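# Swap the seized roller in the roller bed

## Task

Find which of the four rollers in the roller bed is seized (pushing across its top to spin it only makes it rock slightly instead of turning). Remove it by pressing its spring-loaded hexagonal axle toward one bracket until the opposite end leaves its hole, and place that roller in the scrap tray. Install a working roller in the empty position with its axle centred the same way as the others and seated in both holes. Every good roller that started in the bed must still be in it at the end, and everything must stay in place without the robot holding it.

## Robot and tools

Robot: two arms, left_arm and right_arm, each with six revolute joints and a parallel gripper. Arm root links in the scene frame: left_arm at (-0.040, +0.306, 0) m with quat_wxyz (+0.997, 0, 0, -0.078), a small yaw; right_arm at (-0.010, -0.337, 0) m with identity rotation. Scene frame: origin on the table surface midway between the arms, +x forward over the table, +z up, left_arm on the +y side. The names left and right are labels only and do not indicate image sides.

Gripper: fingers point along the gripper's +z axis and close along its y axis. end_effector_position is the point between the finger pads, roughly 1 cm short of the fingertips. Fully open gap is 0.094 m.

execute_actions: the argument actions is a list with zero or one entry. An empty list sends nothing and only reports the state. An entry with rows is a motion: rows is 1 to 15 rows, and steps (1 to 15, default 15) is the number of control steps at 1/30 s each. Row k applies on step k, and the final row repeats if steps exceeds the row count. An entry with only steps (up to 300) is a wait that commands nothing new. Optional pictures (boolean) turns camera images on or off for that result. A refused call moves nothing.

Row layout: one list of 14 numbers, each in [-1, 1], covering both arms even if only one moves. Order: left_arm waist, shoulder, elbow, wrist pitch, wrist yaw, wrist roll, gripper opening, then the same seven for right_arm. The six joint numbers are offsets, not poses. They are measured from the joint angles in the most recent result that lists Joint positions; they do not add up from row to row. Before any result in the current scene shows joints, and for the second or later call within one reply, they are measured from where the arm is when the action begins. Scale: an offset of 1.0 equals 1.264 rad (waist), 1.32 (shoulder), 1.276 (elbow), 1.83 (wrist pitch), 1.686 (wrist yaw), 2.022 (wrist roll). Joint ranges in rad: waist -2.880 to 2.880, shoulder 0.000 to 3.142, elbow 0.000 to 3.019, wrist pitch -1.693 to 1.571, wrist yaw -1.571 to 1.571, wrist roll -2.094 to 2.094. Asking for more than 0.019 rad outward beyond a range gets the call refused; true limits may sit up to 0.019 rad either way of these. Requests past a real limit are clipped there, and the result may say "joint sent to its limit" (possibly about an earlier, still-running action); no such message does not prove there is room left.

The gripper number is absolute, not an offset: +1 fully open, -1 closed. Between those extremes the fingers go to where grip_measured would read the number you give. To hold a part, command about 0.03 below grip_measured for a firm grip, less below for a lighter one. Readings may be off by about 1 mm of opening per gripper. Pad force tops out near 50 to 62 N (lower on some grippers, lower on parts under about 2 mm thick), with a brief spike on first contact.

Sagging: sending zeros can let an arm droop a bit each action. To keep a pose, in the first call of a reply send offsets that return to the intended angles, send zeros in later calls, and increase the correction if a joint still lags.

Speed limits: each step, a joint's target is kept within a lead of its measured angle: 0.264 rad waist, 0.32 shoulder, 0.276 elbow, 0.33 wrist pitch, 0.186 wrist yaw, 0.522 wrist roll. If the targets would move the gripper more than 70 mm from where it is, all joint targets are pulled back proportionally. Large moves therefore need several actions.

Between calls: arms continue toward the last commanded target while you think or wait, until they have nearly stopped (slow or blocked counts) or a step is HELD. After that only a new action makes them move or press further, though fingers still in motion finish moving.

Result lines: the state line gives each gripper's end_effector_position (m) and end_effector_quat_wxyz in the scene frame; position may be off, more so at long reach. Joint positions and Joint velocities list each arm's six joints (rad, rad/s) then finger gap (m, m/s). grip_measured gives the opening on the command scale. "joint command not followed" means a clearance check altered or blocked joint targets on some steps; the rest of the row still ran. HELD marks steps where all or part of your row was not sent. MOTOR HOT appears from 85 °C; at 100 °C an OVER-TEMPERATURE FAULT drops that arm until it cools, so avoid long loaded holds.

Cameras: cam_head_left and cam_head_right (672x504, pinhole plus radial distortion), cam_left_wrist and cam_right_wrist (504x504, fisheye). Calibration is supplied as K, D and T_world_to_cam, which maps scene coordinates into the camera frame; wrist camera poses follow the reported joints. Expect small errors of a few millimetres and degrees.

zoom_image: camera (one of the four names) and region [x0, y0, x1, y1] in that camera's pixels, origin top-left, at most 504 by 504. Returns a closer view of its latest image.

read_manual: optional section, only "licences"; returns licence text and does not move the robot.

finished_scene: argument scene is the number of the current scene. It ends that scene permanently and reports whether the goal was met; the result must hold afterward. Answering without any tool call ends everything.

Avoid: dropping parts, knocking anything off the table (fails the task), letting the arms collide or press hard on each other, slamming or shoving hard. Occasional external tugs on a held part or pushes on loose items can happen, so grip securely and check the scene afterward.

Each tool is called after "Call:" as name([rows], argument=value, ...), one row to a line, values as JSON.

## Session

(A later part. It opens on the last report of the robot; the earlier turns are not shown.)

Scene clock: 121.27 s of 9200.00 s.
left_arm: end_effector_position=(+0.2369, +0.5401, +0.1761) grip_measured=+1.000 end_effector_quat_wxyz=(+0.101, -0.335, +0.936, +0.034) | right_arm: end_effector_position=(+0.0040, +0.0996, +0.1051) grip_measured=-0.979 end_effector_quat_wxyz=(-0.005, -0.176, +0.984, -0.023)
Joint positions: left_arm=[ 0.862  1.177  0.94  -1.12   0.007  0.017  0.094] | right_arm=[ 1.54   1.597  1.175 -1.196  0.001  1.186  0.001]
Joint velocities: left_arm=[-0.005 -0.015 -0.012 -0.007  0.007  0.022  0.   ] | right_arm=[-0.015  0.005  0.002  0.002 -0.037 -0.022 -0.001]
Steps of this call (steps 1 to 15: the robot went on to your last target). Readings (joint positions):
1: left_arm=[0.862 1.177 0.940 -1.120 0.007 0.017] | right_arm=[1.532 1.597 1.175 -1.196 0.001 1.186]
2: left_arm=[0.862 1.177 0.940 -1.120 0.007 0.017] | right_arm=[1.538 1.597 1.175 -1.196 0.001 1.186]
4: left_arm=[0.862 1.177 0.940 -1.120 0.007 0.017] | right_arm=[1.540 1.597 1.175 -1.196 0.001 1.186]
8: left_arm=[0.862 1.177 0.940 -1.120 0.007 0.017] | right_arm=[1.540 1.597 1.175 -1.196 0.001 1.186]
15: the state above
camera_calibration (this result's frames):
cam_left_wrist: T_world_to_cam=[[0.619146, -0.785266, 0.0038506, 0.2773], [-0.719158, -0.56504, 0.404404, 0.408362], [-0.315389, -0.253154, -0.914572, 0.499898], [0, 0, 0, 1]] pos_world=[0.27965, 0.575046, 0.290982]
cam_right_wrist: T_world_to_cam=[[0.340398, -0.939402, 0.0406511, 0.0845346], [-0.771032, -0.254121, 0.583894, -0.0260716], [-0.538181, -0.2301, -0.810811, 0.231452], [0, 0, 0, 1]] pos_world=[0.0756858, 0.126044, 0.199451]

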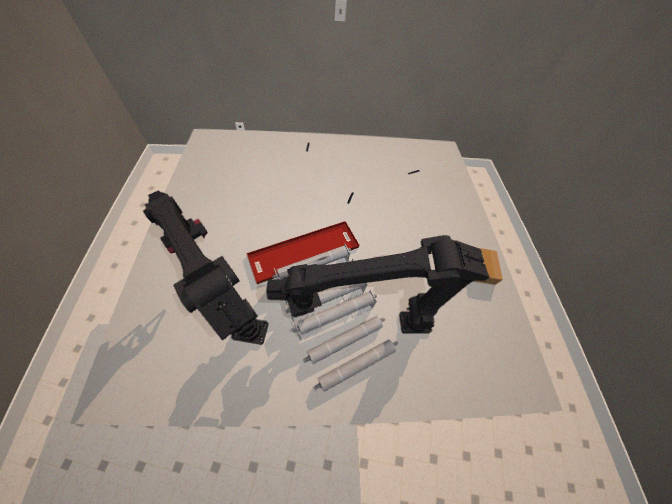

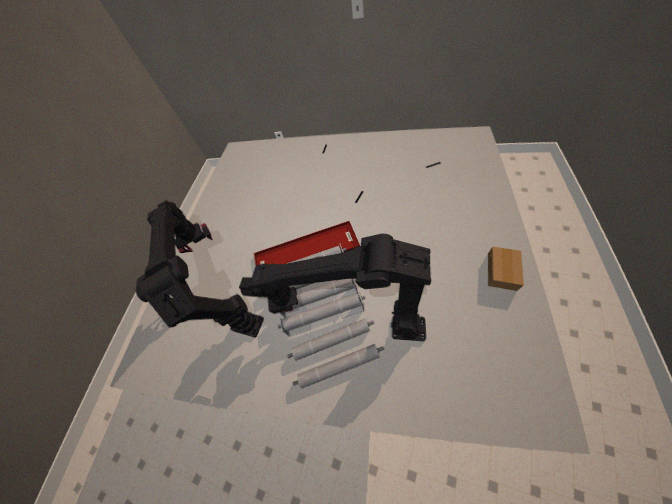

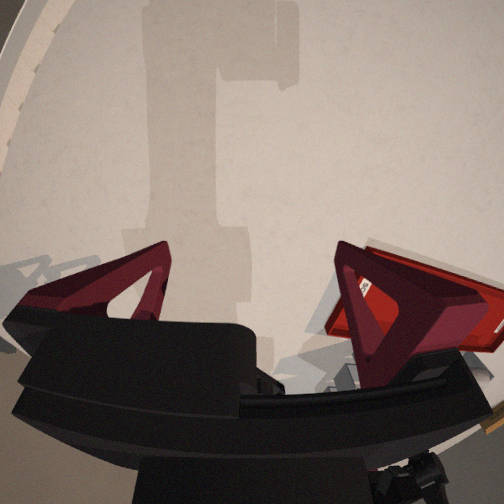

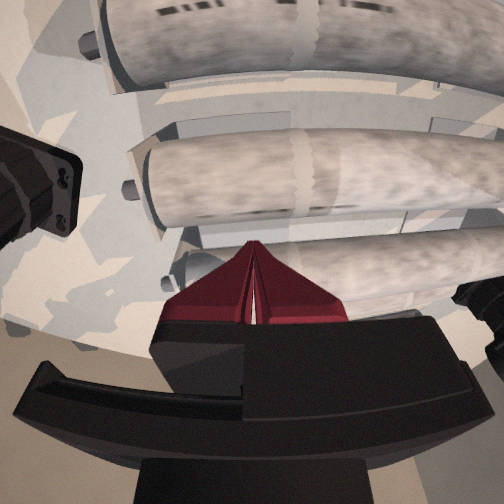

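Call:
execute_actions([
  {"rows":[[0,0.01,0.01,0,0,0,1,0.012,0.01,0,0,0,0,-1],[0,0.01,0.01,0,0,0,1,0.024,0.01,0,0,0,0,-1],[0,0.01,0.01,0,0,0,1,0.036,0.01,0,0,0,0,-1],[0,0.01,0.01,0,0,0,1,0.048,0.01,0,0,0,0,-1],[0,0.01,0.01,0,0,0,1,0.06,0.01,0,0,0,0,-1],[0,0.01,0.01,0,0,0,1,0.072,0.01,0,0,0,0,-1],[0,0.01,0.01,0,0,0,1,0.084,0.01,0,0,0,0,-1],[0,0.01,0.01,0,0,0,1,0.096,0.01,0,0,0,0,-1],[0,0.01,0.01,0,0,0,1,0.108,0.01,0,0,0,0,-1],[0,0.01,0.01,0,0,0,1,0.12,0.01,0,0,0,0,-1],[0,0.01,0.01,0,0,0,1,0.132,0.01,0,0,0,0,-1],[0,0.01,0.01,0,0,0,1,0.144,0.01,0,0,0,0,-1],[0,0.01,0.01,0,0,0,1,0.15,0.01,0,0,0,0,-1]],"steps":15},
])

Call:
execute_actions([
  {"steps":15},
])

Call:
zoom_image(camera="cam_head_left", region=[230,210,430,410])

Scene clock: 137.83 s of 9200.00 s.
left_arm: end_effector_position=(+0.2369, +0.5401, +0.1761) grip_measured=+1.000 end_effector_quat_wxyz=(+0.101, -0.335, +0.936, +0.034) | right_arm: end_effector_position=(-0.0744, +0.0958, +0.1069) grip_measured=-0.979 end_effector_quat_wxyz=(-0.002, -0.264, +0.964, -0.021)
Joint positions: left_arm=[ 0.862  1.177  0.94  -1.12   0.007  0.017  0.094] | right_arm=[ 1.72   1.594  1.176 -1.196  0.002  1.186  0.001]
Joint velocities: left_arm=[-0.005 -0.005  0.007 -0.002 -0.022  0.081  0.   ] | right_arm=[ 0.347  0.015  0.012 -0.002 -0.022 -0.037 -0.002]
Steps of this call (steps 1 to 15: the robot went on to your last target; steps 16 to 90: nothing new was sent; then 13.07 s passed at rest; steps 91 to 105: all 15 steps of this action). Readings (joint positions):
91: left_arm=[0.862 1.177 0.940 -1.120 0.007 0.017] | right_arm=[1.540 1.597 1.175 -1.196 0.001 1.186]
92: left_arm=[0.862 1.177 0.940 -1.120 0.007 0.017] | right_arm=[1.541 1.597 1.175 -1.196 0.001 1.186]
94: left_arm=[0.862 1.177 0.940 -1.120 0.007 0.017] | right_arm=[1.551 1.597 1.175 -1.196 0.001 1.186]
98: left_arm=[0.862 1.177 0.940 -1.120 0.007 0.017] | right_arm=[1.607 1.597 1.175 -1.196 0.009 1.186]
105: the state above
camera_calibration (this result's frames):
cam_left_wrist: T_world_to_cam=[[0.619146, -0.785266, 0.0038506, 0.2773], [-0.719158, -0.56504, 0.404404, 0.408362], [-0.315389, -0.253154, -0.914572, 0.499898], [0, 0, 0, 1]] pos_world=[0.27965, 0.575046, 0.290982]
cam_right_wrist: T_world_to_cam=[[0.503485, -0.863219, 0.0368229, 0.112779], [-0.713151, -0.39114, 0.581744, -0.0708908], [-0.487769, -0.319159, -0.812538, 0.202274], [0, 0, 0, 1]] pos_world=[-0.00867524, 0.134182, 0.201443]

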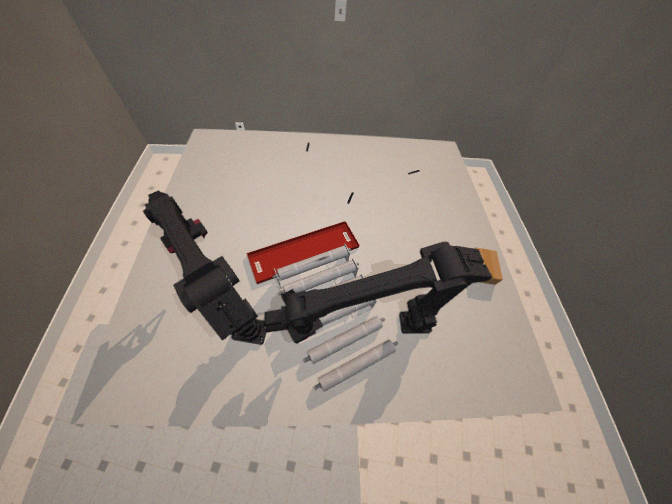

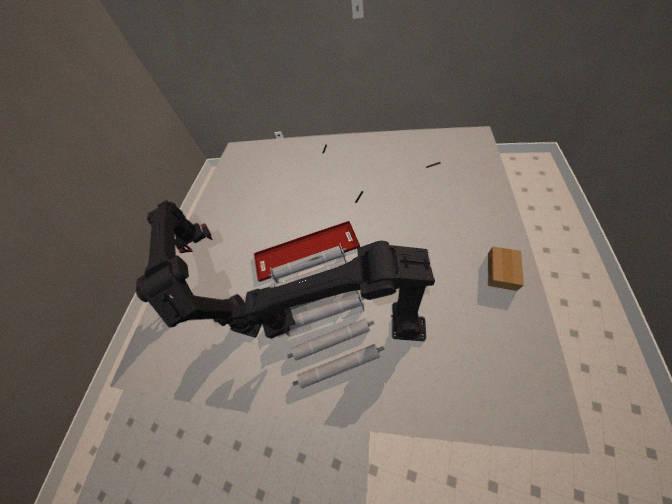

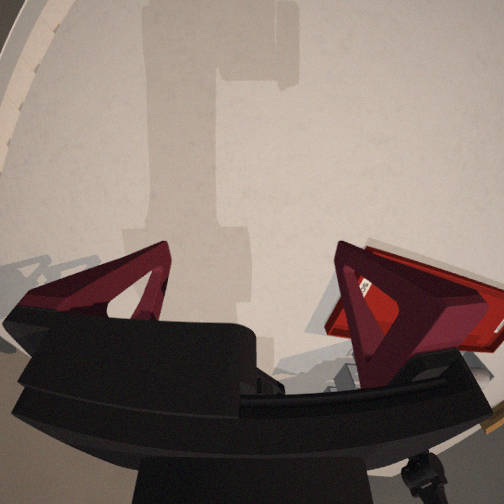

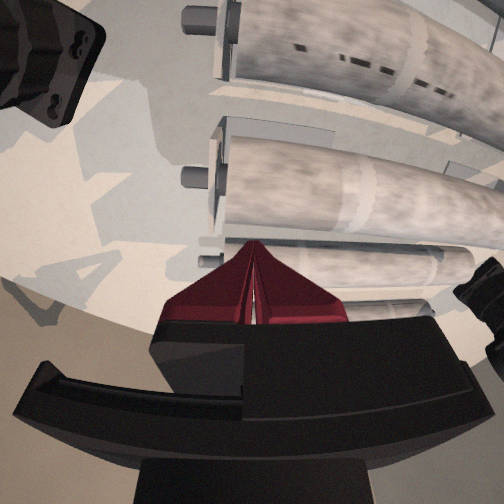

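Scene clock: 138.33 s of 9200.00 s.
left_arm: end_effector_position=(+0.2369, +0.5401, +0.1761) grip_measured=+1.000 end_effector_quat_wxyz=(+0.101, -0.335, +0.936, +0.034) | right_arm: end_effector_position=(-0.0814, +0.0947, +0.1069) grip_measured=-0.979 end_effector_quat_wxyz=(-0.002, -0.272, +0.962, -0.021)
Joint positions: left_arm=[ 0.862  1.177  0.94  -1.12   0.007  0.017  0.094] | right_arm=[ 1.736  1.594  1.176 -1.196  0.001  1.186  0.001]
Joint velocities: left_arm=[ 0.005 -0.015 -0.002 -0.012  0.022  0.037  0.   ] | right_arm=[-0.005 -0.005 -0.002 -0.007 -0.007 -0.037 -0.002]
Steps of this call (steps 1 to 15: the robot went on to your last target). Readings (joint positions):
1: left_arm=[0.862 1.177 0.940 -1.120 0.007 0.017] | right_arm=[1.730 1.594 1.176 -1.196 0.001 1.186]
2: left_arm=[0.862 1.177 0.940 -1.120 0.007 0.017] | right_arm=[1.735 1.594 1.176 -1.196 0.001 1.186]
4: left_arm=[0.862 1.177 0.940 -1.120 0.007 0.017] | right_arm=[1.737 1.594 1.176 -1.196 0.001 1.186]
8: left_arm=[0.862 1.177 0.940 -1.120 0.007 0.017] | right_arm=[1.736 1.594 1.176 -1.196 0.001 1.186]
15: the state above
camera_calibration (this result's frames):
cam_left_wrist: T_world_to_cam=[[0.619146, -0.785266, 0.0038506, 0.2773], [-0.719158, -0.56504, 0.404404, 0.408362], [-0.315389, -0.253154, -0.914572, 0.499898], [0, 0, 0, 1]] pos_world=[0.27965, 0.575046, 0.290982]
cam_right_wrist: T_world_to_cam=[[0.51725, -0.855054, 0.0365414, 0.115748], [-0.706368, -0.402419, 0.582325, -0.0747923], [-0.483215, -0.327019, -0.812134, 0.199554], [0, 0, 0, 1]] pos_world=[-0.0162742, 0.134131, 0.201389]

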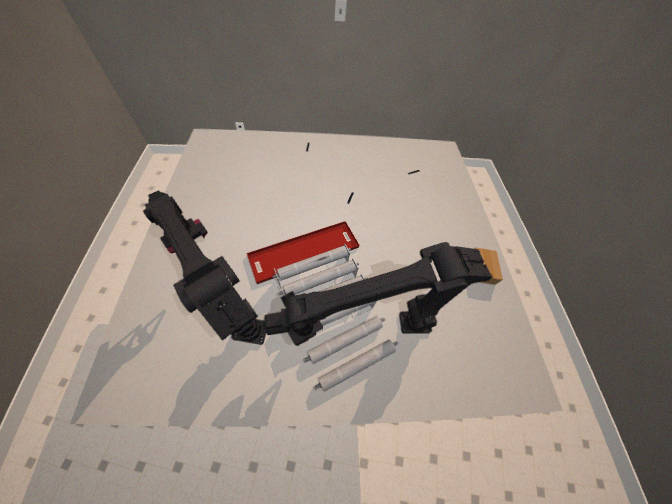

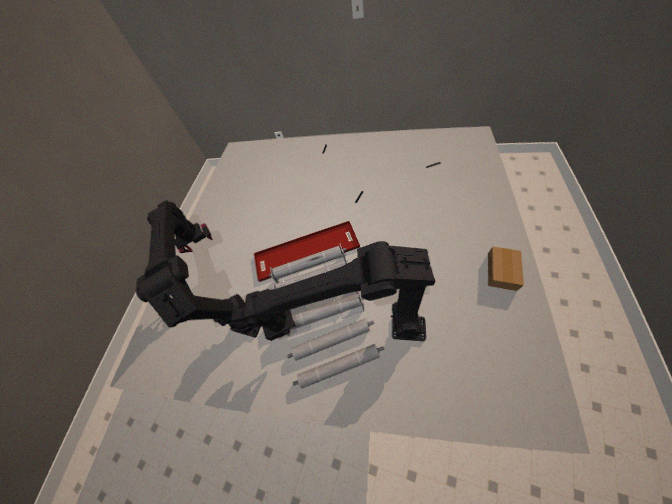

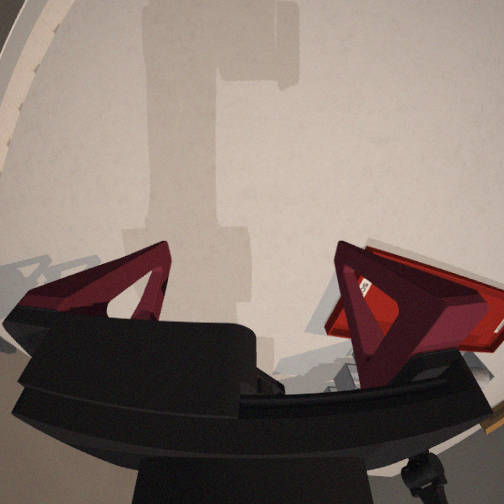

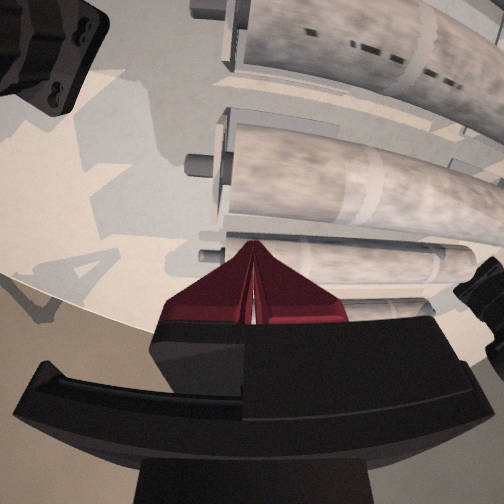

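Region (230, 210, 430, 410) of cam_head_left's 672x504 image, scaled by 2.520, with more detail than that image has.

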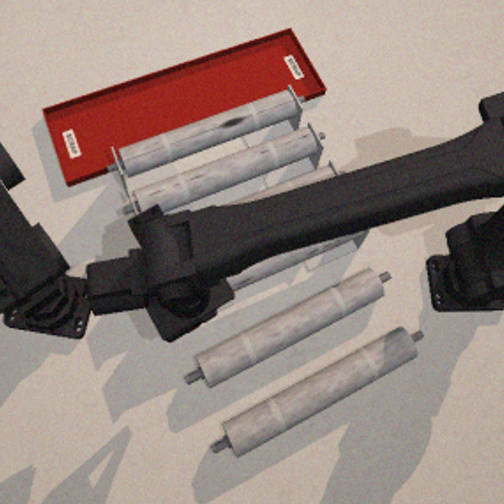

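Call:
execute_actions([
  {"rows":[[0,0.01,0.01,0,0,0,1,0,-0.01,0.01,0,0,0,-1],[0,0.01,0.01,0,0,0,1,0,-0.02,0.01,0,0,0,-1],[0,0.01,0.01,0,0,0,1,0,-0.02,0.01,0,0,0,-1],[0,0.01,0.01,0,0,0,1,-0.02,-0.02,0.01,0,0,0,-1],[0,0.01,0.01,0,0,0,1,-0.05,-0.02,0.01,0,0,0,-1],[0,0.01,0.01,0,0,0,1,-0.1,-0.02,0.01,0,0,0,-1],[0,0.01,0.01,0,0,0,1,-0.15,-0.02,0.01,0,0,0,-1],[0,0.01,0.01,0,0,0,1,-0.2,-0.02,0.01,0,0,0,-1],[0,0.01,0.01,0,0,0,1,-0.25,-0.02,0.01,0,0,0,-1],[0,0.01,0.01,0,0,0,1,-0.3,-0.02,0.01,0,0,0,-1],[0,0.01,0.01,0,0,0,1,-0.35,-0.02,0.01,0,0,0,-1],[0,0.01,0.01,0,0,0,1,-0.4,-0.02,0.01,0,0,0,-1],[0,0.01,0.01,0,0,0,1,-0.44,-0.02,0.01,0,0,0,-1],[0,0.01,0.01,0,0,0,1,-0.48,-0.02,0.01,0,0,0,-1],[0,0.01,0.01,0,0,0,1,-0.51,-0.02,0.01,0,0,0,-1]],"steps":15},
], pictures=false)

Call:
execute_actions([
  {"steps":25},
])

Call:
zoom_image(camera="cam_head_right", region=[220,210,420,410])

Scene clock: 154.93 s of 9200.00 s.
left_arm: end_effector_position=(+0.2369, +0.5401, +0.1761) grip_measured=+1.000 end_effector_quat_wxyz=(+0.101, -0.335, +0.936, +0.034) | right_arm: end_effector_position=(+0.0994, +0.0868, +0.1107) grip_measured=-0.979 end_effector_quat_wxyz=(-0.007, -0.066, +0.998, -0.016)
Joint positions: left_arm=[ 0.862  1.177  0.94  -1.12   0.007  0.017  0.094] | right_arm=[ 1.318  1.585  1.176 -1.196 -0.003  1.186  0.001]
Joint velocities: left_arm=[-0.015 -0.005 -0.007 -0.007 -0.022 -0.051  0.   ] | right_arm=[-1.617 -0.005  0.002  0.012  0.066  0.022 -0.   ]
Steps of this call (steps 1 to 15: the robot went on to your last target; steps 16 to 90: nothing new was sent; then 13.10 s passed at rest; steps 91 to 105: all 15 steps of this action). Readings (joint positions):
91: left_arm=[0.862 1.177 0.940 -1.120 0.007 0.017] | right_arm=[1.736 1.594 1.176 -1.196 0.001 1.186]
92: left_arm=[0.862 1.177 0.940 -1.120 0.007 0.017] | right_arm=[1.736 1.594 1.176 -1.196 0.001 1.186]
94: left_arm=[0.862 1.177 0.940 -1.120 0.007 0.017] | right_arm=[1.736 1.591 1.176 -1.196 0.001 1.186]
98: left_arm=[0.862 1.177 0.940 -1.120 0.007 0.017] | right_arm=[1.667 1.585 1.176 -1.196 -0.003 1.186]
105: the state above

Scene clock: 155.77 s of 9200.00 s.
left_arm: end_effector_position=(+0.2369, +0.5401, +0.1761) grip_measured=+1.000 end_effector_quat_wxyz=(+0.101, -0.335, +0.936, +0.034) | right_arm: end_effector_position=(+0.1937, +0.0504, +0.1107) grip_measured=-0.979 end_effector_quat_wxyz=(-0.006, +0.049, +0.999, -0.016)
Joint positions: left_arm=[ 0.862  1.177  0.94  -1.12   0.007  0.017  0.094] | right_arm=[ 1.088  1.585  1.176 -1.196  0.002  1.186  0.001]
Joint velocities: left_arm=[ 0.005 -0.015  0.002 -0.002 -0.051  0.007  0.   ] | right_arm=[-0.005 -0.005  0.012  0.007  0.022 -0.007 -0.   ]
Steps of this call (steps 1 to 25: the robot went on to your last target). Readings (joint positions):
1: left_arm=[0.862 1.177 0.940 -1.120 0.007 0.017] | right_arm=[1.262 1.585 1.176 -1.196 -0.002 1.186]
2: left_arm=[0.862 1.177 0.940 -1.120 0.007 0.017] | right_arm=[1.205 1.585 1.176 -1.196 -0.002 1.186]
4: left_arm=[0.862 1.177 0.940 -1.120 0.007 0.017] | right_arm=[1.106 1.585 1.176 -1.196 0.003 1.186]
8: left_arm=[0.862 1.177 0.940 -1.120 0.007 0.017] | right_arm=[1.041 1.585 1.176 -1.196 0.006 1.186]
25: the state above
camera_calibration (this result's frames):
cam_left_wrist: T_world_to_cam=[[0.619146, -0.785266, 0.0038506, 0.2773], [-0.719158, -0.56504, 0.404404, 0.408362], [-0.315389, -0.253154, -0.914572, 0.499898], [0, 0, 0, 1]] pos_world=[0.27965, 0.575046, 0.290982]
cam_right_wrist: T_world_to_cam=[[-0.103959, -0.994174, 0.0284607, 0.0636976], [-0.809126, 0.10118, 0.578859, 0.0943806], [-0.578367, 0.0371492, -0.814931, 0.321465], [0, 0, 0, 1]] pos_world=[0.268913, 0.041835, 0.205526]

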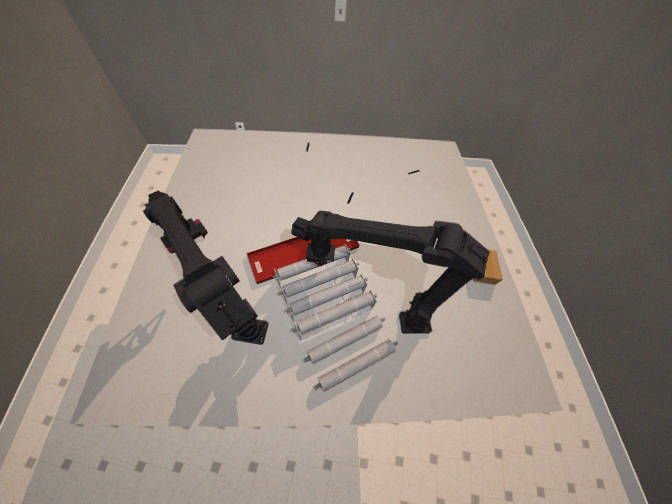

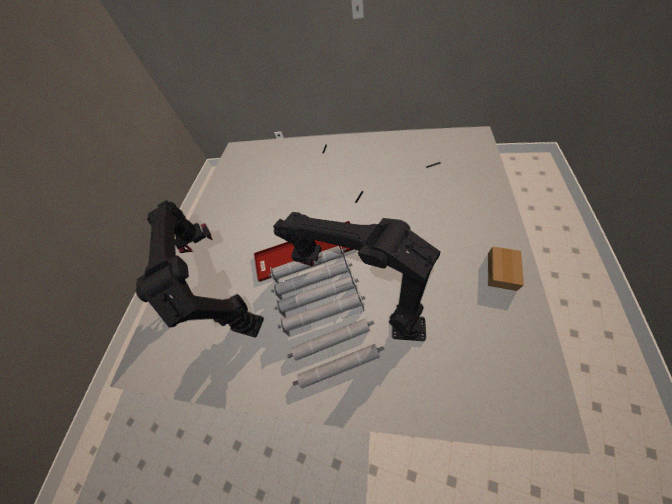

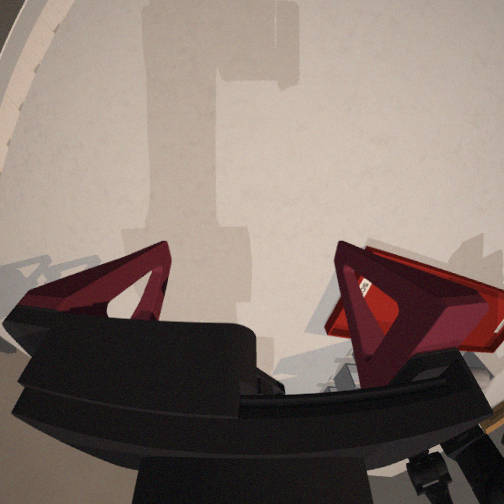

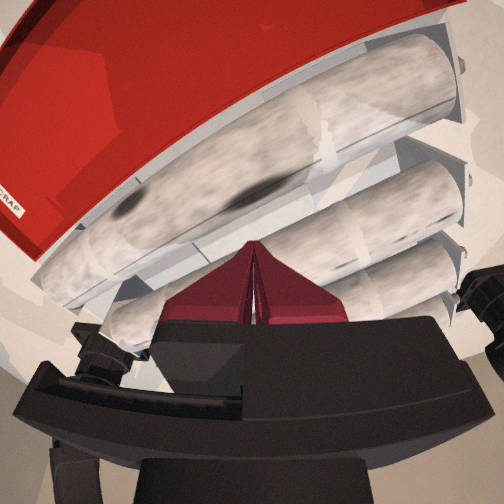

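Region (220, 210, 420, 410) of cam_head_right's 672x504 image, scaled by 2.520, with more detail than that image has.

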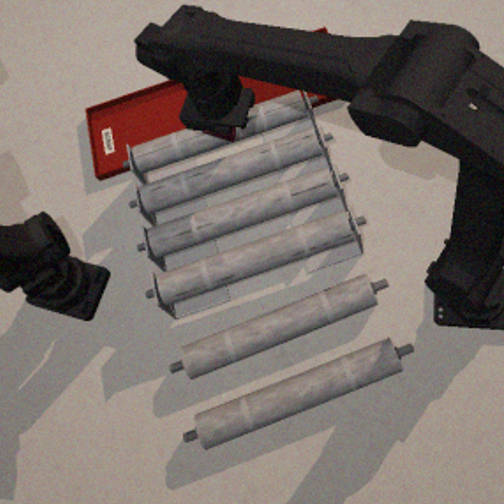

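Call:
execute_actions([
  {"rows":[[0,0.01,0.01,0,0,0,1,0,0.024,0,0,0,0,-1]],"steps":12},
], pictures=false)

Call:
execute_actions([
  {"rows":[[0,0,0,0,0,0,1,-0.012,0.01,0,0,0,0,-1],[0,0,0,0,0,0,1,-0.024,0.01,0,0,0,0,-1],[0,0,0,0,0,0,1,-0.036,0.01,0,0,0,0,-1],[0,0,0,0,0,0,1,-0.048,0.01,0,0,0,0,-1],[0,0,0,0,0,0,1,-0.06,0.01,0,0,0,0,-1],[0,0,0,0,0,0,1,-0.072,0.01,0,0,0,0,-1],[0,0,0,0,0,0,1,-0.084,0.01,0,0,0,0,-1],[0,0,0,0,0,0,1,-0.096,0.01,0,0,0,0,-1],[0,0,0,0,0,0,1,-0.108,0.01,0,0,0,0,-1],[0,0,0,0,0,0,1,-0.12,0.01,0,0,0,0,-1],[0,0,0,0,0,0,1,-0.132,0.01,0,0,0,0,-1],[0,0,0,0,0,0,1,-0.144,0.01,0,0,0,0,-1],[0,0,0,0,0,0,1,-0.156,0.01,0,0,0,0,-1],[0,0,0,0,0,0,1,-0.168,0.01,0,0,0,0,-1],[0,0,0,0,0,0,1,-0.18,0.01,0,0,0,0,-1]],"steps":15},
], pictures=false)

Call:
execute_actions([
  {"steps":15},
])

Call:
zoom_image(camera="cam_head_left", region=[230,210,430,410])

Scene clock: 169.93 s of 9200.00 s.
left_arm: end_effector_position=(+0.2369, +0.5401, +0.1761) grip_measured=+1.000 end_effector_quat_wxyz=(+0.101, -0.335, +0.936, +0.034) | right_arm: end_effector_position=(+0.1935, +0.0502, +0.1053) grip_measured=-0.979 end_effector_quat_wxyz=(-0.009, +0.049, +0.999, -0.022)
Joint positions: left_arm=[ 0.862  1.177  0.94  -1.12   0.007  0.017  0.094] | right_arm=[ 1.088  1.598  1.176 -1.196  0.002  1.186  0.001]
Joint velocities: left_arm=[-0.005 -0.005  0.002 -0.012  0.066 -0.081  0.   ] | right_arm=[-0.015  0.015  0.007 -0.007 -0.051 -0.022 -0.001]
Steps of this call (steps 1 to 15: the robot went on to your last target; steps 16 to 90: nothing new was sent; then 10.77 s passed at rest; steps 91 to 102: all 12 steps of this action). Readings (joint positions):
91: left_arm=[0.862 1.177 0.940 -1.120 0.007 0.017] | right_arm=[1.088 1.586 1.176 -1.196 0.002 1.186]
92: left_arm=[0.862 1.177 0.940 -1.120 0.007 0.017] | right_arm=[1.088 1.587 1.176 -1.196 0.002 1.186]
94: left_arm=[0.862 1.177 0.940 -1.120 0.007 0.017] | right_arm=[1.088 1.591 1.176 -1.196 0.002 1.186]
98: left_arm=[0.862 1.177 0.940 -1.120 0.007 0.017] | right_arm=[1.088 1.597 1.176 -1.196 0.002 1.186]
102: the state above

Scene clock: 170.43 s of 9200.00 s.
left_arm: end_effector_position=(+0.2369, +0.5401, +0.1761) grip_measured=+1.000 end_effector_quat_wxyz=(+0.101, -0.335, +0.936, +0.034) | right_arm: end_effector_position=(+0.2601, +0.0057, +0.1079) grip_measured=-0.979 end_effector_quat_wxyz=(-0.012, +0.141, +0.990, -0.019)
Joint positions: left_arm=[ 0.862  1.177  0.94  -1.12   0.007  0.017  0.094] | right_arm=[ 0.903  1.592  1.176 -1.201 -0.002  1.186  0.001]
Joint velocities: left_arm=[ 0.005 -0.005 -0.027  0.012 -0.051 -0.051  0.   ] | right_arm=[-0.493 -0.005  0.002 -0.017  0.037  0.007 -0.   ]
Steps of this call (steps 1 to 15: all 15 steps of this action). Readings (joint positions):
1: left_arm=[0.862 1.177 0.940 -1.120 0.007 0.017] | right_arm=[1.088 1.598 1.176 -1.196 0.002 1.186]
2: left_arm=[0.862 1.177 0.940 -1.120 0.007 0.017] | right_arm=[1.087 1.598 1.176 -1.196 0.002 1.186]
4: left_arm=[0.862 1.177 0.940 -1.120 0.007 0.017] | right_arm=[1.078 1.598 1.176 -1.196 0.002 1.186]
8: left_arm=[0.862 1.177 0.940 -1.120 0.007 0.017] | right_arm=[1.021 1.598 1.176 -1.196 0.002 1.186]
15: the state above

Scene clock: 170.93 s of 9200.00 s.
left_arm: end_effector_position=(+0.2369, +0.5401, +0.1761) grip_measured=+1.000 end_effector_quat_wxyz=(+0.101, -0.335, +0.936, +0.034) | right_arm: end_effector_position=(+0.2764, -0.0078, +0.1077) grip_measured=-0.979 end_effector_quat_wxyz=(-0.011, +0.164, +0.986, -0.020)
Joint positions: left_arm=[ 0.862  1.177  0.94  -1.12   0.007  0.017  0.094] | right_arm=[ 0.856  1.592  1.176 -1.201  0.002  1.186  0.001]
Joint velocities: left_arm=[-0.015 -0.015 -0.002 -0.012 -0.007 -0.022  0.   ] | right_arm=[ 0.015 -0.005 -0.007 -0.012  0.051 -0.081 -0.   ]
Steps of this call (steps 1 to 15: the robot went on to your last target). Readings (joint positions):
1: left_arm=[0.862 1.177 0.940 -1.120 0.007 0.017] | right_arm=[0.887 1.592 1.176 -1.201 -0.002 1.186]
2: left_arm=[0.862 1.177 0.940 -1.120 0.007 0.017] | right_arm=[0.874 1.592 1.176 -1.201 0.000 1.186]
4: left_arm=[0.862 1.177 0.940 -1.120 0.007 0.017] | right_arm=[0.858 1.592 1.176 -1.201 0.002 1.186]
8: left_arm=[0.862 1.177 0.940 -1.120 0.007 0.017] | right_arm=[0.856 1.592 1.176 -1.201 0.002 1.186]
15: the state above
camera_calibration (this result's frames):
cam_left_wrist: T_world_to_cam=[[0.619146, -0.785266, 0.0038506, 0.2773], [-0.719158, -0.56504, 0.404404, 0.408362], [-0.315389, -0.253154, -0.914572, 0.499898], [0, 0, 0, 1]] pos_world=[0.27965, 0.575046, 0.290982]
cam_right_wrist: T_world_to_cam=[[-0.329801, -0.943232, 0.0393024, 0.0761607], [-0.75942, 0.289802, 0.582491, 0.156267], [-0.560814, 0.162259, -0.811887, 0.364861], [0, 0, 0, 1]] pos_world=[0.348409, -0.0326512, 0.202209]

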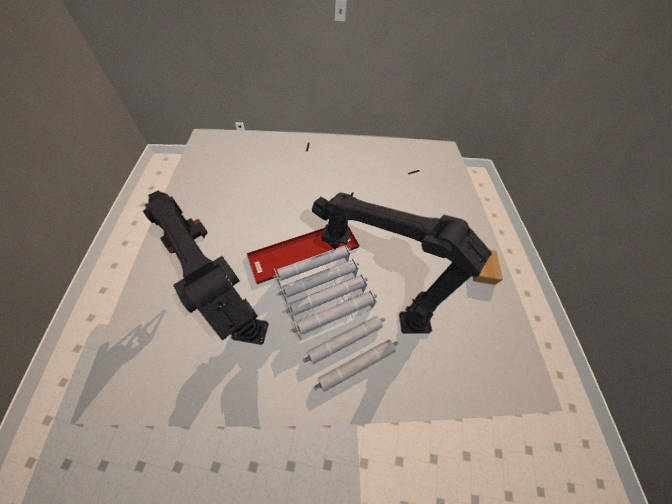

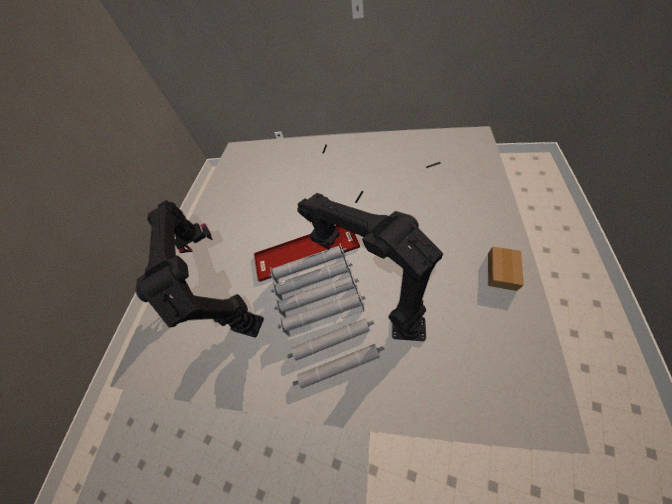

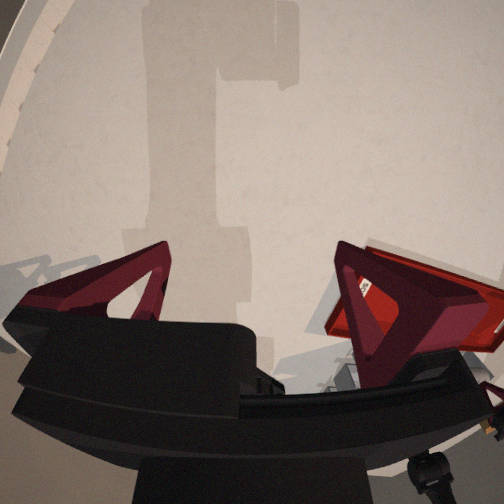

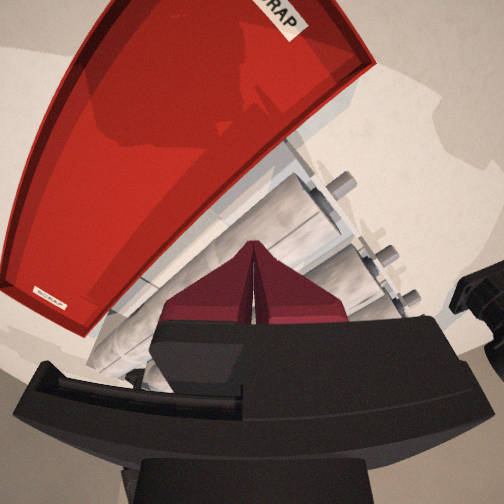

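Region (230, 210, 430, 410) of cam_head_left's 672x504 image, scaled by 2.520, with more detail than that image has.

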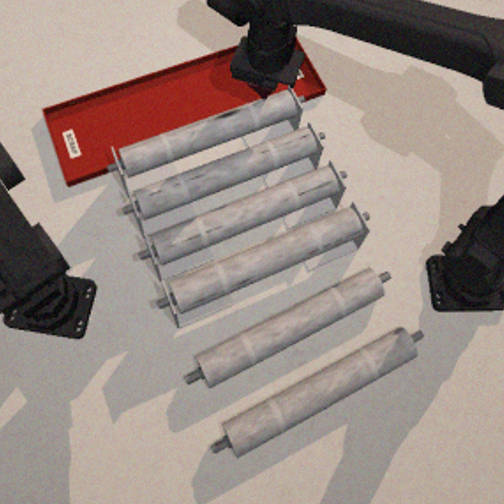

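Call:
zoom_image(camera="cam_head_left", region=[270,240,390,350])

Region (270, 240, 390, 350) of cam_head_left's 672x504 image, scaled by 4.200, with more detail than that image has; it fills the top 462 rows of this view, and the rest is white.

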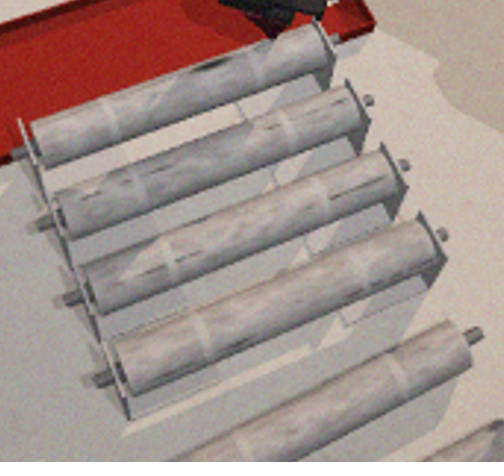

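Call:
execute_actions([
  {"rows":[[-0.03,0.01,0.02,-0.01,0,-0.01,0.9,0,-0.04,0,0,0,0,-1],[-0.07,0.01,0.02,-0.02,0,-0.03,0.8,0,-0.09,0,0,0,0,-1],[-0.13,0.01,0.02,-0.03,0,-0.05,0.7,-0.03,-0.15,-0.03,-0.01,0,0.02,-0.9],[-0.2,0.01,0.02,-0.05,0,-0.07,0.6,-0.07,-0.21,-0.07,-0.02,0,0.04,-0.8],[-0.27,0.01,0.02,-0.07,0,-0.09,0.5,-0.12,-0.27,-0.12,-0.03,0,0.06,-0.7],[-0.34,0.01,0.02,-0.09,0,-0.11,0.4,-0.18,-0.33,-0.17,-0.04,0,0.08,-0.6],[-0.41,0.01,0.02,-0.1,0,-0.13,0.3,-0.24,-0.39,-0.22,-0.05,-0.04,0.1,-0.5],[-0.48,0.01,0.02,-0.1,0,-0.14,0.3,-0.3,-0.45,-0.28,-0.06,-0.09,0.126,-0.4],[-0.55,0.01,0.02,-0.1,0,-0.14,0.3,-0.35,-0.5,-0.34,-0.07,-0.14,0.126,-0.4],[-0.62,0.01,0.02,-0.1,0,-0.14,0.3,-0.39,-0.55,-0.39,-0.08,-0.2,0.126,-0.4],[-0.68,0.01,0.02,-0.1,0,-0.14,0.3,-0.42,-0.59,-0.44,-0.09,-0.26,0.126,-0.4],[-0.72,0.01,0.02,-0.1,0,-0.14,0.3,-0.44,-0.62,-0.49,-0.098,-0.31,0.126,-0.4],[-0.76,0.01,0.02,-0.1,0,-0.14,0.3,-0.451,-0.64,-0.53,-0.098,-0.36,0.126,-0.4],[-0.78,0.01,0.02,-0.1,0,-0.14,0.3,-0.451,-0.655,-0.56,-0.098,-0.39,0.126,-0.4],[-0.8,0.01,0.02,-0.1,0,-0.14,0.3,-0.451,-0.663,-0.58,-0.098,-0.414,0.126,-0.4]],"steps":15},
], pictures=false)

Call:
execute_actions([
  {"steps":40},
])

Scene clock: 288.50 s of 9200.00 s.
left_arm: end_effector_position=(+0.2752, +0.2376, +0.1704) grip_measured=+0.302 end_effector_quat_wxyz=(+0.023, +0.000, +1.000, -0.008) | right_arm: end_effector_position=(+0.1721, -0.1812, +0.1736) grip_measured=-0.402 end_effector_quat_wxyz=(-0.138, +0.433, +0.874, +0.172)
Joint positions: left_arm=[-0.054  1.179  0.94  -1.283  0.006 -0.211  0.061] | right_arm=[ 0.399  0.876  0.711 -1.32  -0.438  1.339  0.028]
Joint velocities: left_arm=[-2.212  0.005 -0.022 -0.061  0.051 -0.271 -0.001] | right_arm=[-1.363 -1.919 -1.59  -0.354 -1.502  0.3    0.   ]
Steps of this call (steps 1 to 15: the robot went on to your last target; steps 16 to 90: nothing new was sent; then 114.07 s passed at rest; steps 91 to 105: all 15 steps of this action). Readings (joint positions):
91: left_arm=[0.859 1.177 0.940 -1.122 0.007 0.016] | right_arm=[0.856 1.590 1.176 -1.201 0.002 1.186]
92: left_arm=[0.849 1.177 0.940 -1.129 0.006 0.008] | right_arm=[0.856 1.582 1.175 -1.201 0.002 1.186]
94: left_arm=[0.784 1.177 0.940 -1.157 0.003 -0.026] | right_arm=[0.849 1.529 1.150 -1.201 0.001 1.197]
98: left_arm=[0.510 1.177 0.940 -1.243 0.003 -0.115] | right_arm=[0.754 1.322 1.039 -1.227 -0.052 1.247]
105: the state above

Scene clock: 289.83 s of 9200.00 s.
left_arm: end_effector_position=(+0.2642, +0.2074, +0.1702) grip_measured=+0.302 end_effector_quat_wxyz=(+0.016, +0.029, +0.999, -0.010) | right_arm: end_effector_position=(+0.0761, -0.1963, +0.1126) grip_measured=-0.402 end_effector_quat_wxyz=(-0.290, +0.520, +0.782, +0.184)
Joint positions: left_arm=[-0.151  1.179  0.94  -1.294  0.01  -0.249  0.061] | right_arm=[ 0.292  0.712  0.414 -1.379 -0.695  1.427  0.028]
Joint velocities: left_arm=[-0.015  0.005 -0.007 -0.002 -0.037 -0.081  0.   ] | right_arm=[-0.005 -0.005 -0.012 -0.012 -0.007 -0.007 -0.   ]
Steps of this call (steps 1 to 30: the robot went on to your last target; steps 31 to 40: nothing new was sent). Readings (joint positions):
1: left_arm=[-0.120 1.179 0.940 -1.285 0.009 -0.217] | right_arm=[0.358 0.815 0.653 -1.331 -0.503 1.350]
2: left_arm=[-0.166 1.179 0.940 -1.288 0.011 -0.222] | right_arm=[0.328 0.763 0.593 -1.342 -0.587 1.362]
4: left_arm=[-0.197 1.179 0.940 -1.292 0.012 -0.230] | right_arm=[0.296 0.699 0.484 -1.365 -0.677 1.386]
8: left_arm=[-0.163 1.179 0.940 -1.294 0.011 -0.241] | right_arm=[0.292 0.704 0.414 -1.379 -0.691 1.412]
40: the state above
All arms were judged still, so your last target was given up. Only a new action makes them travel on or press farther. Fingers that are still opening or closing keep moving.
camera_calibration (this result's frames):
cam_left_wrist: T_world_to_cam=[[-0.0770207, -0.996766, 0.0229048, 0.223729], [-0.824358, 0.0765867, 0.560864, 0.110513], [-0.560804, 0.0243164, -0.827591, 0.411401], [0, 0, 0, 1]] pos_world=[0.339049, 0.204538, 0.273365]
cam_right_wrist: T_world_to_cam=[[-0.923008, -0.384518, 0.0142136, -0.0102584], [-0.0871019, 0.244777, 0.965659, -0.0471668], [-0.374793, 0.890073, -0.259423, 0.353541], [0, 0, 0, 1]] pos_world=[0.118928, -0.307076, 0.13741]

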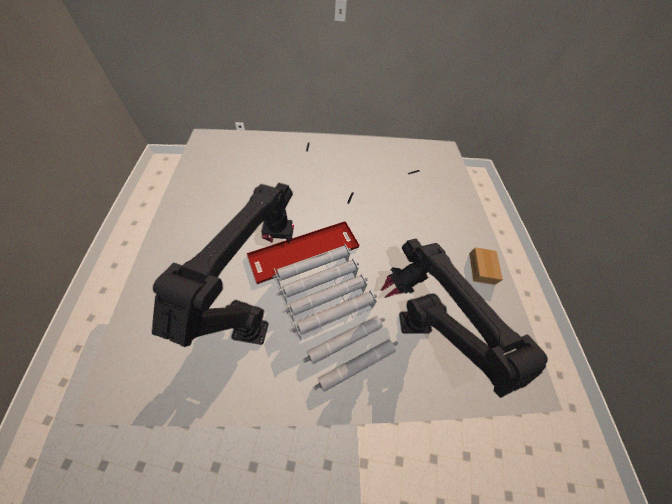

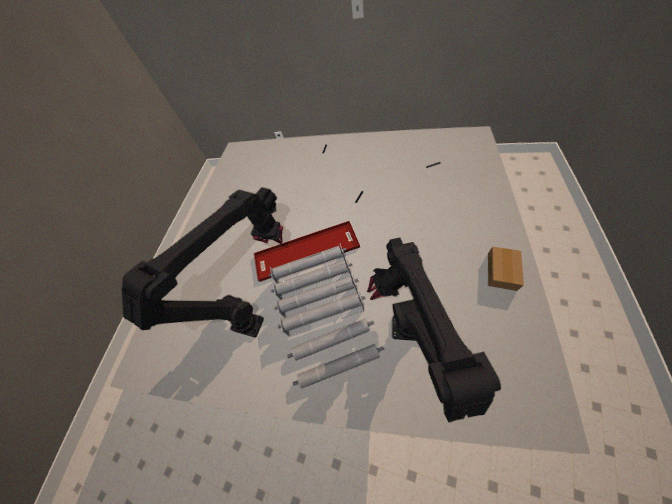

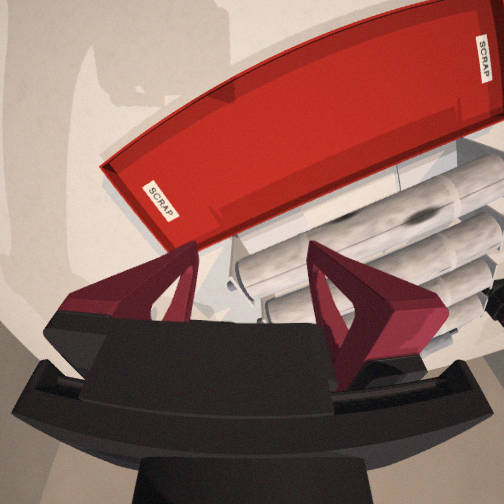

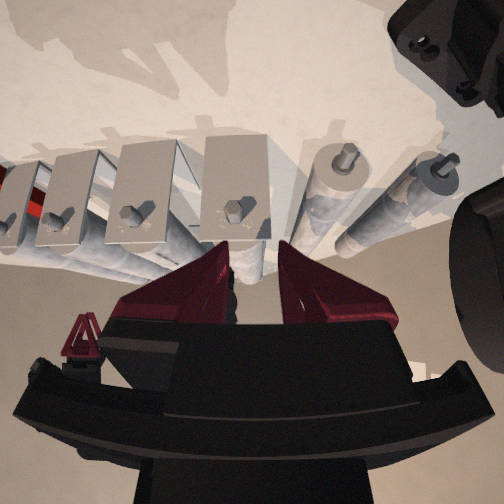

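Call:
execute_actions([
  {"rows":[[-0.03,0.01,0.02,0,0,0,0.3,0,0.01,0,0.01,0,0,-0.4],[-0.08,0.01,0.02,0,0,0,0.3,0,0.02,0,0.02,0,0,-0.4],[-0.15,0.01,0.02,0,0,0,0.3,0,0.03,-0.005,0.03,0,0,-0.4],[-0.22,0.01,0.02,0,0,0,0.3,0,0.04,-0.01,0.04,0,0,-0.4],[-0.3,0.01,0.02,0,0,0,0.3,0,0.05,-0.015,0.05,0,0,-0.4],[-0.38,0.01,0.02,0,0,0,0.3,0,0.06,-0.02,0.06,0,0,-0.4],[-0.46,0.01,0.02,0,0,0,0.3,0,0.07,-0.025,0.07,0,0,-0.4],[-0.54,0.01,0.02,0,0,0,0.3,0,0.08,-0.03,0.08,0,0,-0.4],[-0.62,0.01,0.02,0,0,0,0.3,0,0.09,-0.035,0.09,0,0,-0.4],[-0.69,0.01,0.02,0,0,0,0.3,0,0.09,-0.04,0.1,0,0,-0.4],[-0.75,0.01,0.02,0,0,0,0.3,0,0.09,-0.04,0.112,0,0,-0.4],[-0.8,0.01,0.02,0,0,0,0.3,0,0.09,-0.04,0.112,0,0,-0.4],[-0.84,0.01,0.02,0,0,0,0.3,0,0.09,-0.04,0.112,0,0,-0.4],[-0.865,0.01,0.02,0,0,0,0.3,0,0.09,-0.04,0.112,0,0,-0.4],[-0.88,0.045,0.02,0,0,0,0.3,0,0.09,-0.04,0.112,0,0,-0.4]],"steps":15},
], pictures=false)

Call:
execute_actions([
  {"steps":30},
])

Scene clock: 306.53 s of 9200.00 s.
left_arm: end_effector_position=(+0.0569, +0.0011, +0.1690) grip_measured=+0.302 end_effector_quat_wxyz=(+0.009, +0.483, +0.876, -0.014) | right_arm: end_effector_position=(+0.0942, -0.1908, +0.0804) grip_measured=-0.402 end_effector_quat_wxyz=(-0.283, +0.517, +0.785, +0.193)
Joint positions: left_arm=[-1.1    1.183  0.94  -1.294  0.008 -0.249  0.061] | right_arm=[ 0.292  0.831  0.368 -1.19  -0.695  1.427  0.028]
Joint velocities: left_arm=[-2.339  0.093  0.002 -0.012  0.037 -0.066 -0.   ] | right_arm=[-0.005  0.005 -0.022  0.081 -0.037 -0.037  0.   ]
Steps of this call (steps 1 to 90: nothing new was sent; then 13.20 s passed at rest; steps 91 to 105: all 15 steps of this action). Readings (joint positions):
91: left_arm=[-0.154 1.179 0.940 -1.294 0.010 -0.249] | right_arm=[0.292 0.712 0.414 -1.378 -0.695 1.427]
92: left_arm=[-0.165 1.179 0.940 -1.294 0.009 -0.249] | right_arm=[0.292 0.713 0.414 -1.372 -0.695 1.427]
94: left_arm=[-0.241 1.179 0.940 -1.294 0.005 -0.249] | right_arm=[0.292 0.726 0.414 -1.347 -0.695 1.427]
98: left_arm=[-0.530 1.179 0.940 -1.294 0.006 -0.249] | right_arm=[0.292 0.782 0.401 -1.276 -0.695 1.427]
105: the state above

Scene clock: 307.53 s of 9200.00 s.
left_arm: end_effector_position=(+0.0050, -0.0130, +0.1552) grip_measured=+0.302 end_effector_quat_wxyz=(-0.009, +0.553, +0.833, +0.001) | right_arm: end_effector_position=(+0.0952, -0.1905, +0.0803) grip_measured=-0.402 end_effector_quat_wxyz=(-0.281, +0.516, +0.785, +0.195)
Joint positions: left_arm=[-1.265  1.232  0.942 -1.294  0.013 -0.249  0.061] | right_arm=[ 0.292  0.831  0.368 -1.185 -0.695  1.427  0.028]
Joint velocities: left_arm=[-0.005  0.005  0.027 -0.002 -0.007 -0.007 -0.   ] | right_arm=[-0.005 -0.005 -0.002 -0.002  0.007 -0.081 -0.   ]
Steps of this call (steps 1 to 30: the robot went on to your last target). Readings (joint positions):
1: left_arm=[-1.177 1.190 0.941 -1.294 0.009 -0.249] | right_arm=[0.292 0.831 0.368 -1.187 -0.695 1.427]
2: left_arm=[-1.240 1.199 0.942 -1.294 0.012 -0.249] | right_arm=[0.292 0.831 0.368 -1.186 -0.695 1.427]
4: left_arm=[-1.305 1.217 0.942 -1.294 0.015 -0.249] | right_arm=[0.292 0.831 0.368 -1.185 -0.695 1.427]
8: left_arm=[-1.286 1.232 0.942 -1.294 0.014 -0.249] | right_arm=[0.292 0.831 0.368 -1.185 -0.695 1.427]
30: the state above
All arms were judged still, so your last target was given up. Only a new action makes them travel on or press farther. Fingers that are still opening or closing keep moving.
camera_calibration (this result's frames):
cam_left_wrist: T_world_to_cam=[[-0.928323, -0.371501, 0.0142716, -0.00186133], [-0.288766, 0.744696, 0.6017, -0.0782168], [-0.23416, 0.554451, -0.798595, 0.259662], [0, 0, 0, 1]] pos_world=[0.0364882, -0.0864135, 0.254454]
cam_right_wrist: T_world_to_cam=[[-0.922997, -0.384515, -0.0150032, 0.0123502], [-0.114259, 0.236623, 0.96486, -0.0146366], [-0.367453, 0.892277, -0.262337, 0.347172], [0, 0, 0, 1]] pos_world=[0.137296, -0.301562, 0.105384]

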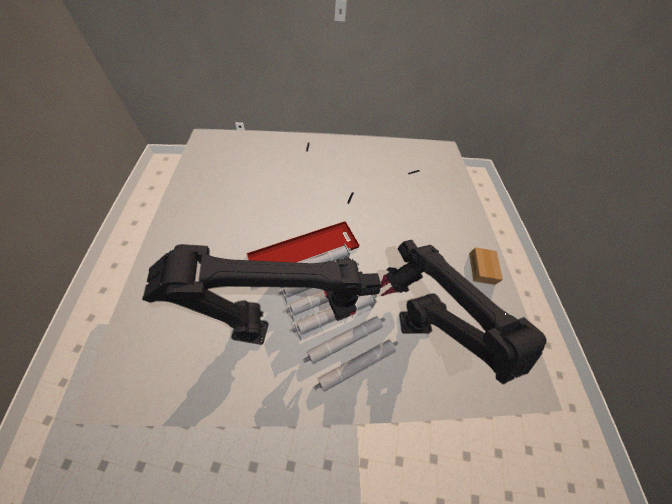

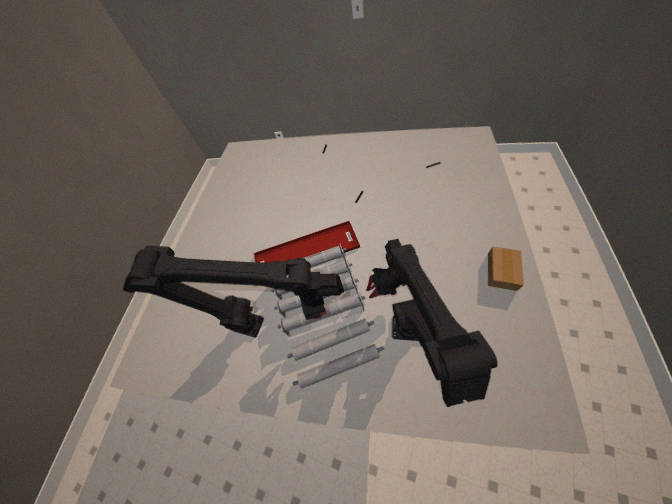

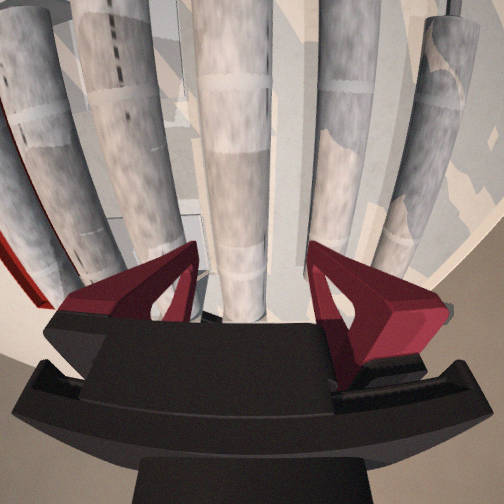

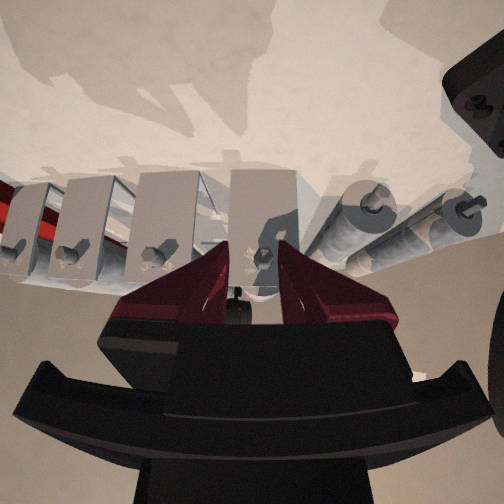

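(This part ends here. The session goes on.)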